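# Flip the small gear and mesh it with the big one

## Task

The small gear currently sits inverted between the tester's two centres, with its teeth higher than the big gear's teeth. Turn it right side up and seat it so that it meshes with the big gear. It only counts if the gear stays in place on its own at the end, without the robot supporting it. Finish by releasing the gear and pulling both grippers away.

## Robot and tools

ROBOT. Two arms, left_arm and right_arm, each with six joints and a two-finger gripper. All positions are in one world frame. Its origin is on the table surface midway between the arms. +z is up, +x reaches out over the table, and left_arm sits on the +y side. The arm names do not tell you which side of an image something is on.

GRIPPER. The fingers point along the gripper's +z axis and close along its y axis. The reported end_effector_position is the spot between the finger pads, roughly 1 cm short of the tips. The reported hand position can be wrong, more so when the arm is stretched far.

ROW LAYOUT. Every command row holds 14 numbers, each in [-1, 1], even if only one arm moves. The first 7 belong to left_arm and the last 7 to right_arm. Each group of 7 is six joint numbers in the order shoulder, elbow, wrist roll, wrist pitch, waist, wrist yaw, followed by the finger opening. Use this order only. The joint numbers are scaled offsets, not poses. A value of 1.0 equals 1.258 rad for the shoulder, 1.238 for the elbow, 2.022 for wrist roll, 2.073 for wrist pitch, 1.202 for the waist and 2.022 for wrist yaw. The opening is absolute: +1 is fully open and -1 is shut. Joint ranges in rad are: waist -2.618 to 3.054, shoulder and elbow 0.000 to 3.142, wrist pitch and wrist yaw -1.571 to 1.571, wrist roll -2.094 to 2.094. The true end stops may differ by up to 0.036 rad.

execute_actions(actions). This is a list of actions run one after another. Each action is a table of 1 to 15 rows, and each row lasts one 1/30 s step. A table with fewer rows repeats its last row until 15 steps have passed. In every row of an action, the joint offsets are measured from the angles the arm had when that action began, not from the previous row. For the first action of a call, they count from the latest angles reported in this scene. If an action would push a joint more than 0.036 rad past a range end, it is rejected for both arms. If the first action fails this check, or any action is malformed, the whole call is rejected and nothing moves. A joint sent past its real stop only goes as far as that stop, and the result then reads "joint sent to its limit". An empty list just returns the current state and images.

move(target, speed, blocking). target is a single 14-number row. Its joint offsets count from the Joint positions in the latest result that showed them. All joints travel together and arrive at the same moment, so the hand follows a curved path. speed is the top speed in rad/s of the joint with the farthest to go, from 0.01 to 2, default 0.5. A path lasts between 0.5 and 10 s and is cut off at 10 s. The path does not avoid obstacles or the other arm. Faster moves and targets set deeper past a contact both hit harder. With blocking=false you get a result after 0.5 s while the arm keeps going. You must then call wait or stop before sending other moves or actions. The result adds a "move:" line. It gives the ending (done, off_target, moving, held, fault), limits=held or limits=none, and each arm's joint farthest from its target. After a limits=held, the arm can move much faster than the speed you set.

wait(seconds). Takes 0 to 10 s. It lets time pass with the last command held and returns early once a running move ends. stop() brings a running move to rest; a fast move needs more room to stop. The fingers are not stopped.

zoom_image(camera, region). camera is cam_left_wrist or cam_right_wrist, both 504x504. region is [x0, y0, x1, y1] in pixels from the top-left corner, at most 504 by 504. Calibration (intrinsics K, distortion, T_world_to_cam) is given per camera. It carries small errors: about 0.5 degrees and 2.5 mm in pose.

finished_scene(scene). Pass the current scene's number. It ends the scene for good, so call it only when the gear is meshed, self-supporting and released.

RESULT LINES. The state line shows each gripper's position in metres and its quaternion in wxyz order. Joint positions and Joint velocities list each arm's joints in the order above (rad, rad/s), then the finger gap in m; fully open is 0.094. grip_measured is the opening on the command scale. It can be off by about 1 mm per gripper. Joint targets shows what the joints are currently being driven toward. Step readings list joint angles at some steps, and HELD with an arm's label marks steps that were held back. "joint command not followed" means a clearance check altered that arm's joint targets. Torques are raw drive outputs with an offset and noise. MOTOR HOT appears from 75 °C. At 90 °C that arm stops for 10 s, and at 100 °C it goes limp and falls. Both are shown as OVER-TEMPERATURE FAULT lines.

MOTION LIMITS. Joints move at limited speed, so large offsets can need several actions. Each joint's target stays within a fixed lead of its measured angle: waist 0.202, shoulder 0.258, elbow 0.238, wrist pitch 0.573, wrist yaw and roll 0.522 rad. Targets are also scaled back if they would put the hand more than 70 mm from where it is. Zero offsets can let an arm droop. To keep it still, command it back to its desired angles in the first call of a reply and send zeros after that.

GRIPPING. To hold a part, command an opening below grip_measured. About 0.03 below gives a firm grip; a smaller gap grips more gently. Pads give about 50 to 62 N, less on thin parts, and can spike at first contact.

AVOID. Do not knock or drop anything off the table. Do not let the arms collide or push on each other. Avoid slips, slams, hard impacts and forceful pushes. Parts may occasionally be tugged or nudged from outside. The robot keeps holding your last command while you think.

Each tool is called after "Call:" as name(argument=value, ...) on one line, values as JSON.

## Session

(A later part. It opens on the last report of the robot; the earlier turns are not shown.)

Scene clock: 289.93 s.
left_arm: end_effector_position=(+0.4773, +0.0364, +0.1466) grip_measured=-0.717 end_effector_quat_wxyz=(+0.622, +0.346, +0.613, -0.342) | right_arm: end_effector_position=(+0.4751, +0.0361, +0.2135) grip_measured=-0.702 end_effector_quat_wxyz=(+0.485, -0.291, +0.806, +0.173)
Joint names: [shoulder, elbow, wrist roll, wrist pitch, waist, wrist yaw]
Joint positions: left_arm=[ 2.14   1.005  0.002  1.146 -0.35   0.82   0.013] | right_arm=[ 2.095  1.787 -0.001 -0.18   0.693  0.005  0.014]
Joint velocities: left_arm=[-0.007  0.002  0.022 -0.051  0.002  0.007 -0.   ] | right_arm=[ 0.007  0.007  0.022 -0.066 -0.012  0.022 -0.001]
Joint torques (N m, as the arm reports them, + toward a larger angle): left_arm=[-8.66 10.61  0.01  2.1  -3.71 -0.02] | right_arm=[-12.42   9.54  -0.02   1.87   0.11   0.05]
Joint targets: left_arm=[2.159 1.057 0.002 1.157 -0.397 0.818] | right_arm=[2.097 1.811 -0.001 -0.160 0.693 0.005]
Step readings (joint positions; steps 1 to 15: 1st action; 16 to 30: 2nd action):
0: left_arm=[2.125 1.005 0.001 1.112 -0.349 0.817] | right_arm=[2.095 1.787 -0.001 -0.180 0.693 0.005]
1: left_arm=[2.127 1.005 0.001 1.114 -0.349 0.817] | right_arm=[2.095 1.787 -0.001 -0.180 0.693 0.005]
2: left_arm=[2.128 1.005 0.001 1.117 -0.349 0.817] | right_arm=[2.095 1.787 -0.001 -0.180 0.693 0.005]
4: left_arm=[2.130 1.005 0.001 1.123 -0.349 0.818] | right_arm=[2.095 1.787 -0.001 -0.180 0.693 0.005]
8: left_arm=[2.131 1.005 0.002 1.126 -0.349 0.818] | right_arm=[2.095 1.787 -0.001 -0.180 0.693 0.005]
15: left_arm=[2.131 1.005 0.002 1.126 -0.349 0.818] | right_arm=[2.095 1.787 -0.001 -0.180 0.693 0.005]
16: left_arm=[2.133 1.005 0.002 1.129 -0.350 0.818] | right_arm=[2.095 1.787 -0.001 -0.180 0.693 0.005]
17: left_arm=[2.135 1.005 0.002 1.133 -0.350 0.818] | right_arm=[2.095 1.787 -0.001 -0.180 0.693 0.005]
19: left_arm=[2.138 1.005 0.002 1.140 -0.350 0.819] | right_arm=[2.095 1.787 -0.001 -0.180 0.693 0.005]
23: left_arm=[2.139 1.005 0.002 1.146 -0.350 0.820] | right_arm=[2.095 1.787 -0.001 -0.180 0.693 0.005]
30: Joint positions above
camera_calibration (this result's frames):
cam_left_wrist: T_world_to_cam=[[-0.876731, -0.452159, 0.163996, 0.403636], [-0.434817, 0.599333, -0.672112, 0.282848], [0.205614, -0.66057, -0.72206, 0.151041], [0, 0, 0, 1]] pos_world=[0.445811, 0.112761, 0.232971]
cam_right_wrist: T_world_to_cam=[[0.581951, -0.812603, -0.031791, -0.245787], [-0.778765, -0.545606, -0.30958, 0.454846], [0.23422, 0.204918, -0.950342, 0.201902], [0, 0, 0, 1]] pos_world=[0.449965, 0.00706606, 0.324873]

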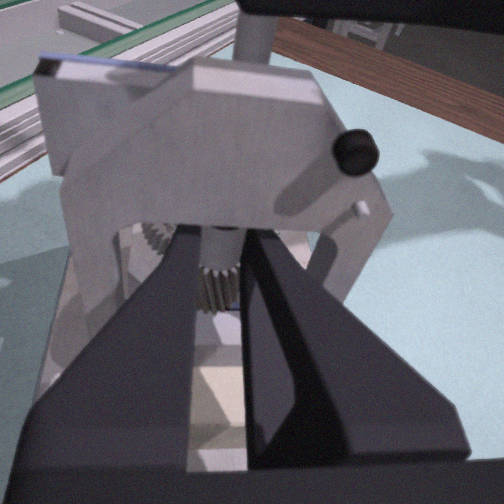

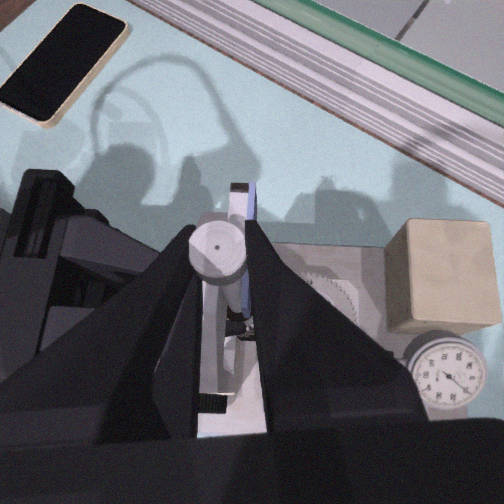

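Call:
execute_actions(actions=[[[0.01,0.035,0,0.005,-0.03,0,-0.76,-0.005,0.02,0,0.01,0,0,0.2]],[[0.005,0.02,0,0.005,-0.01,0,-0.76,-0.005,0.02,0,0.01,0,0,0.2]],[[0,0.01,0,0.005,0,0,-0.76,-0.005,0.02,0,0.01,0,0,0.2]],[[0,0.01,0,0.005,0,0,-0.55,-0.005,0.02,0,0.01,0,0,0.2]]])

Call:
move(target=[-0.075,-0.125,0,0.035,0.093,0.055,-0.48,-0.005,0.02,0,0.01,0,0,0.2], speed=0.1)

Call:
zoom_image(camera="cam_left_wrist", region=[130,80,310,260])

Scene clock: 300.53 s.
left_arm: end_effector_position=(+0.4774, +0.0379, +0.1469) grip_measured=-0.552 end_effector_quat_wxyz=(+0.622, +0.347, +0.612, -0.343) | right_arm: end_effector_position=(+0.4783, +0.0388, +0.2217) grip_measured=+0.199 end_effector_quat_wxyz=(+0.500, -0.287, +0.797, +0.179)
Joint names: [shoulder, elbow, wrist roll, wrist pitch, waist, wrist yaw]
Joint positions: left_arm=[ 2.14   1.005  0.002  1.149 -0.346  0.825  0.021] | right_arm=[ 2.095  1.787 -0.001 -0.143  0.693  0.005  0.056]
Joint velocities: left_arm=[-0.007 -0.037 -0.095 -0.037  0.002 -0.066  0.001] | right_arm=[ 0.007  0.017  0.022 -0.066  0.002 -0.022 -0.   ]
Joint torques (N m, as the arm reports them, + toward a larger angle): left_arm=[-10.09   7.15   0.03   2.03   0.16  -0.08] | right_arm=[-13.39   9.55  -0.01   1.79  -0.04   0.01]
Joint targets: left_arm=[2.140 1.018 0.002 1.156 -0.346 0.825] | right_arm=[2.088 1.811 -0.001 -0.132 0.693 0.005]
Step readings (joint positions; steps 1 to 15: 1st action; 16 to 30: 2nd action; 31 to 45: 3rd action; 46 to 60: 4th action):
0: left_arm=[2.140 1.005 0.002 1.146 -0.350 0.820] | right_arm=[2.095 1.787 -0.001 -0.180 0.693 0.005]
1: left_arm=[2.140 1.005 0.002 1.146 -0.350 0.820] | right_arm=[2.095 1.787 -0.001 -0.180 0.693 0.005]
2: left_arm=[2.140 1.005 0.002 1.146 -0.350 0.820] | right_arm=[2.095 1.787 -0.001 -0.179 0.693 0.005]
4: left_arm=[2.140 1.005 0.002 1.146 -0.350 0.820] | right_arm=[2.095 1.787 -0.001 -0.172 0.693 0.005]
8: left_arm=[2.140 1.005 0.002 1.146 -0.350 0.820] | right_arm=[2.095 1.787 -0.001 -0.171 0.693 0.005]
15: left_arm=[2.140 1.005 0.002 1.146 -0.350 0.820] | right_arm=[2.095 1.787 -0.001 -0.171 0.693 0.005]
16: left_arm=[2.140 1.005 0.002 1.146 -0.348 0.821] | right_arm=[2.095 1.787 -0.001 -0.170 0.693 0.005]
17: left_arm=[2.140 1.005 0.002 1.146 -0.347 0.824] | right_arm=[2.095 1.787 -0.001 -0.168 0.693 0.005]
19: left_arm=[2.140 1.005 0.002 1.146 -0.347 0.824] | right_arm=[2.095 1.787 -0.001 -0.166 0.693 0.005]
23: left_arm=[2.140 1.005 0.002 1.146 -0.347 0.824] | right_arm=[2.095 1.787 -0.001 -0.163 0.693 0.005]
30: left_arm=[2.140 1.005 0.002 1.146 -0.347 0.824] | right_arm=[2.095 1.787 -0.001 -0.161 0.693 0.005]
31: left_arm=[2.140 1.005 0.002 1.146 -0.346 0.825] | right_arm=[2.095 1.787 -0.001 -0.161 0.693 0.005]
32: left_arm=[2.140 1.005 0.002 1.146 -0.346 0.825] | right_arm=[2.095 1.787 -0.001 -0.159 0.693 0.005]
34: left_arm=[2.140 1.005 0.002 1.146 -0.346 0.825] | right_arm=[2.095 1.787 -0.001 -0.156 0.693 0.005]
38: left_arm=[2.140 1.005 0.002 1.146 -0.346 0.825] | right_arm=[2.095 1.787 -0.001 -0.154 0.693 0.005]
45: left_arm=[2.140 1.005 0.002 1.146 -0.346 0.825] | right_arm=[2.095 1.787 -0.001 -0.152 0.693 0.005]
46: left_arm=[2.140 1.005 0.002 1.146 -0.346 0.825] | right_arm=[2.095 1.787 -0.001 -0.151 0.693 0.005]
47: left_arm=[2.140 1.005 0.002 1.147 -0.346 0.825] | right_arm=[2.095 1.787 -0.001 -0.150 0.693 0.005]
49: left_arm=[2.140 1.005 0.002 1.149 -0.346 0.825] | right_arm=[2.095 1.787 -0.001 -0.147 0.693 0.005]
53: left_arm=[2.140 1.005 0.002 1.149 -0.346 0.825] | right_arm=[2.095 1.787 -0.001 -0.145 0.693 0.005]
60: Joint positions above
camera_calibration (this result's frames):
cam_left_wrist: T_world_to_cam=[[-0.877616, -0.451095, 0.162185, 0.405038], [-0.432612, 0.599576, -0.673317, 0.281338], [0.206488, -0.661077, -0.721346, 0.151727], [0, 0, 0, 1]] pos_world=[0.445848, 0.11433, 0.233187]
cam_right_wrist: T_world_to_cam=[[0.582893, -0.811818, -0.0344623, -0.245112], [-0.769465, -0.537862, -0.344423, 0.464315], [0.261073, 0.227279, -0.938182, 0.191989], [0, 0, 0, 1]] pos_world=[0.450025, 0.00711572, 0.331594]

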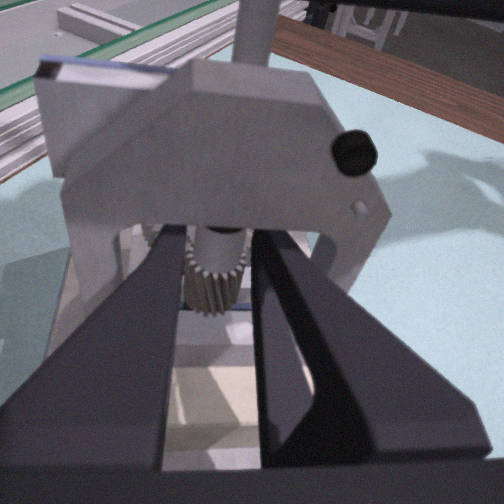

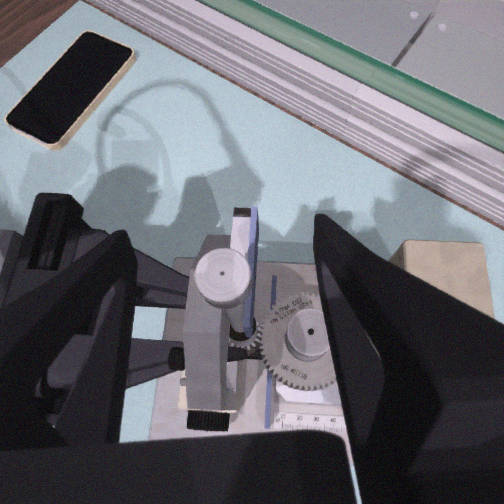

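Scene clock: 302.57 s.
left_arm: end_effector_position=(+0.4543, +0.0817, +0.1485) grip_measured=-0.483 end_effector_quat_wxyz=(+0.624, +0.346, +0.612, -0.340) | right_arm: end_effector_position=(+0.4791, +0.0395, +0.2238) grip_measured=+0.199 end_effector_quat_wxyz=(+0.504, -0.287, +0.795, +0.180)
Joint names: [shoulder, elbow, wrist roll, wrist pitch, waist, wrist yaw]
Joint positions: left_arm=[ 2.063  0.869  0.002  1.212 -0.24   0.926  0.024] | right_arm=[ 2.095  1.787 -0.001 -0.134  0.693  0.005  0.056]
Joint velocities: left_arm=[ 0.012  0.007 -0.022 -0.051  0.007  0.037 -0.001] | right_arm=[ 0.002  0.002  0.022 -0.095 -0.007 -0.007  0.001]
Joint torques (N m, as the arm reports them, + toward a larger angle): left_arm=[-10.13   4.19   0.     2.08   0.68  -0.03] | right_arm=[-13.45   9.61   0.     1.81  -0.03   0.  ]
Joint targets: left_arm=[2.046 0.851 0.002 1.222 -0.234 0.936] | right_arm=[2.088 1.811 -0.001 -0.123 0.693 0.005]
move: off_target (right_arm); limits=none; left_arm: farthest joint: the shoulder, 0.018 radians from its target (0.095 radians at the start); right_arm: farthest joint: the elbow, 0.025 radians from its target (0.025 radians at the start)
camera_calibration (this result's frames):
cam_left_wrist: T_world_to_cam=[[-0.876056, -0.455301, 0.158831, 0.404403], [-0.433179, 0.598352, -0.674041, 0.246688], [0.211855, -0.659299, -0.721417, 0.183987], [0, 0, 0, 1]] pos_world=[0.422161, 0.157821, 0.234777]
cam_right_wrist: T_world_to_cam=[[0.583148, -0.811606, -0.0351433, -0.244943], [-0.766909, -0.535733, -0.353329, 0.466695], [0.267936, 0.232995, -0.934839, 0.189378], [0, 0, 0, 1]] pos_world=[0.450009, 0.00710272, 0.333327]

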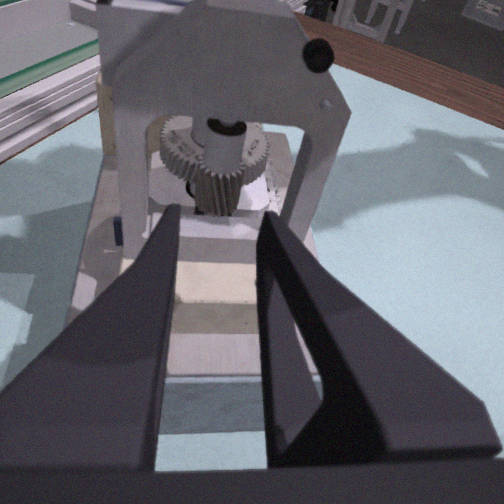

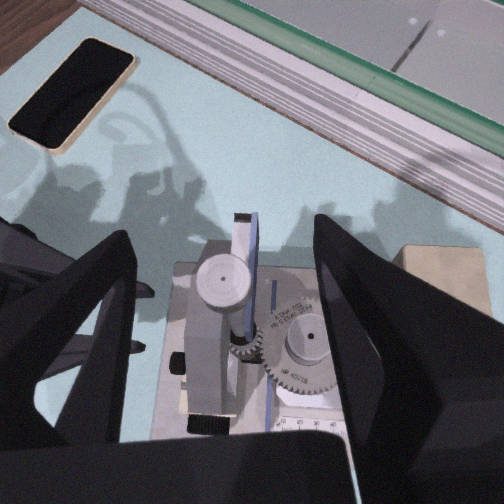

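Region (130, 80, 310, 260) of cam_left_wrist's 504x504 image, scaled by 2.800, with more detail than that image has.

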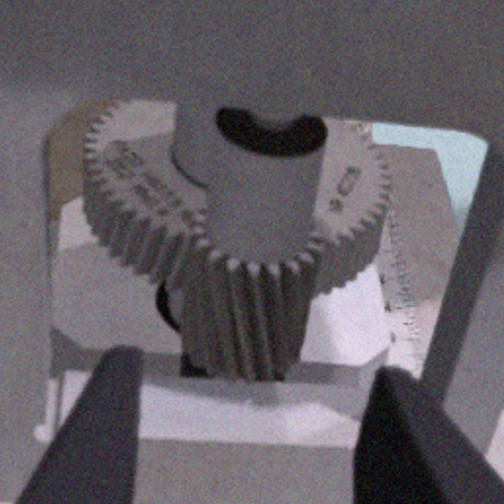

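The gear dropped and seated. Move clear.

Call:
move(target=[-0.2,-0.1,0,0,0.2,0.05,-0.48,-0.3,0,0,0,0,0,0.2], speed=0.35)

Call:
zoom_image(camera="cam_left_wrist", region=[0,0,504,300])

Scene clock: 308.97 s.
left_arm: end_effector_position=(+0.4387, +0.1768, +0.2137) grip_measured=-0.483 end_effector_quat_wxyz=(+0.684, +0.327, +0.595, -0.267) | right_arm: end_effector_position=(+0.4190, -0.0105, +0.4363) grip_measured=+0.199 end_effector_quat_wxyz=(+0.642, -0.248, +0.688, +0.230)
Joint names: [shoulder, elbow, wrist roll, wrist pitch, waist, wrist yaw]
Joint positions: left_arm=[ 1.826  0.764  0.002  1.212 -0.004  1.018  0.024] | right_arm=[ 1.728  1.787 -0.001 -0.129  0.693  0.005  0.056]
Joint velocities: left_arm=[ 0.002 -0.012 -0.066 -0.051 -0.022  0.037  0.001] | right_arm=[ 0.002  0.012  0.007 -0.051 -0.012 -0.081  0.   ]
Joint torques (N m, as the arm reports them, + toward a larger angle): left_arm=[-8.5   4.7   0.01  1.79  0.6  -0.02] | right_arm=[-9.83  7.44 -0.03  1.7   0.01  0.03]
Joint targets: left_arm=[1.812 0.745 0.002 1.211 0.000 1.027] | right_arm=[1.717 1.787 -0.001 -0.134 0.693 0.005]
move: done; limits=none; left_arm: farthest joint: the elbow, 0.019 radians from its target (0.123 radians at the start); right_arm: farthest joint: the shoulder, 0.010 radians from its target (0.377 radians at the start)
camera_calibration (this result's frames):
cam_left_wrist: T_world_to_cam=[[-0.814542, -0.578668, 0.0408144, 0.443698], [-0.423182, 0.544606, -0.724101, 0.2428], [0.396786, -0.607082, -0.688485, 0.199656], [0, 0, 0, 1]] pos_world=[0.384938, 0.245731, 0.295162]
cam_right_wrist: T_world_to_cam=[[0.596705, -0.800316, -0.0586303, -0.238353], [-0.619256, -0.412777, -0.667934, 0.545675], [0.510357, 0.434867, -0.741907, 0.232121], [0, 0, 0, 1]] pos_world=[0.361674, -0.0664568, 0.522712]

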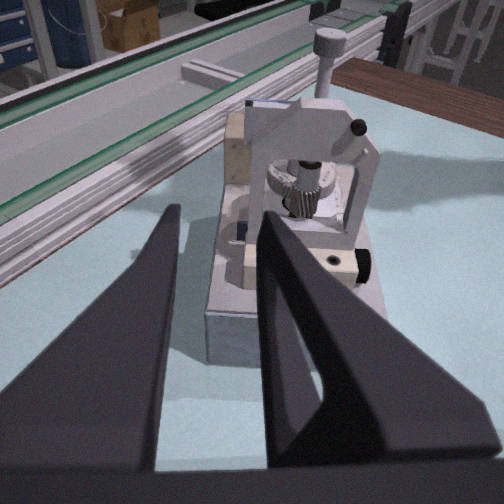

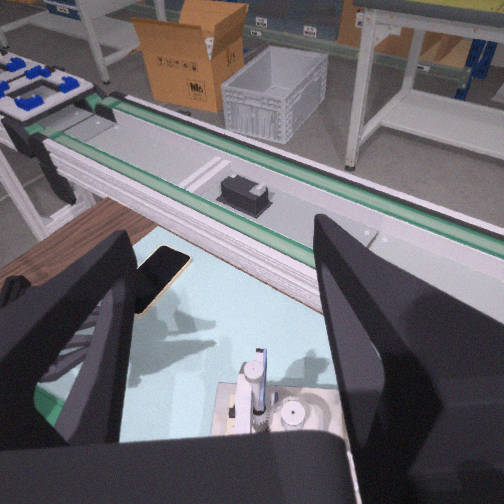

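Region (0, 0, 504, 300) of cam_left_wrist's 504x504 image, scaled by 1.000; it fills the top 300 rows of this view, and the rest is white.

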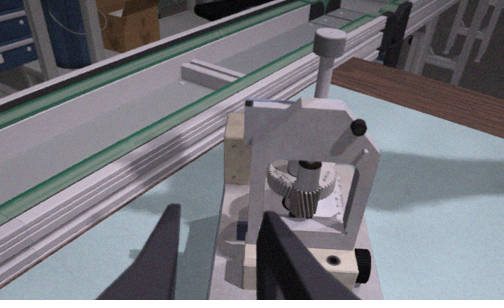

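Call:
zoom_image(camera="cam_left_wrist", region=[255,145,355,245])

Call:
zoom_image(camera="cam_right_wrist", region=[220,350,330,440])

Region (255, 145, 355, 245) of cam_left_wrist's 504x504 image, scaled by 5.040, with more detail than that image has.

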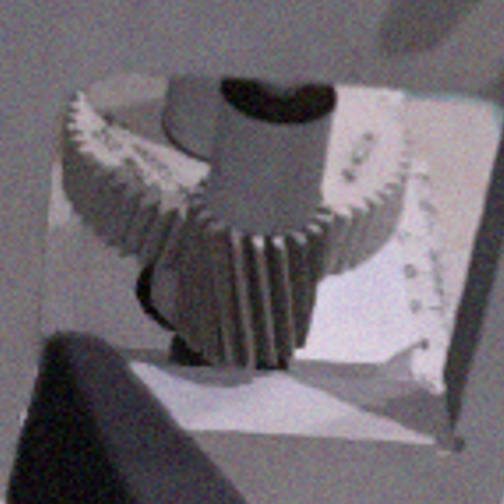

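Region (220, 350, 330, 440) of cam_right_wrist's 504x504 image, scaled by 4.582, with more detail than that image has; it fills the top 412 rows of this view, and the rest is white.

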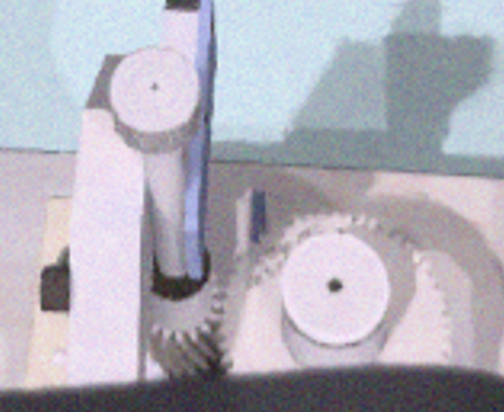

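Call:
finished_scene(scene=2)

The scene is finished: the task was done.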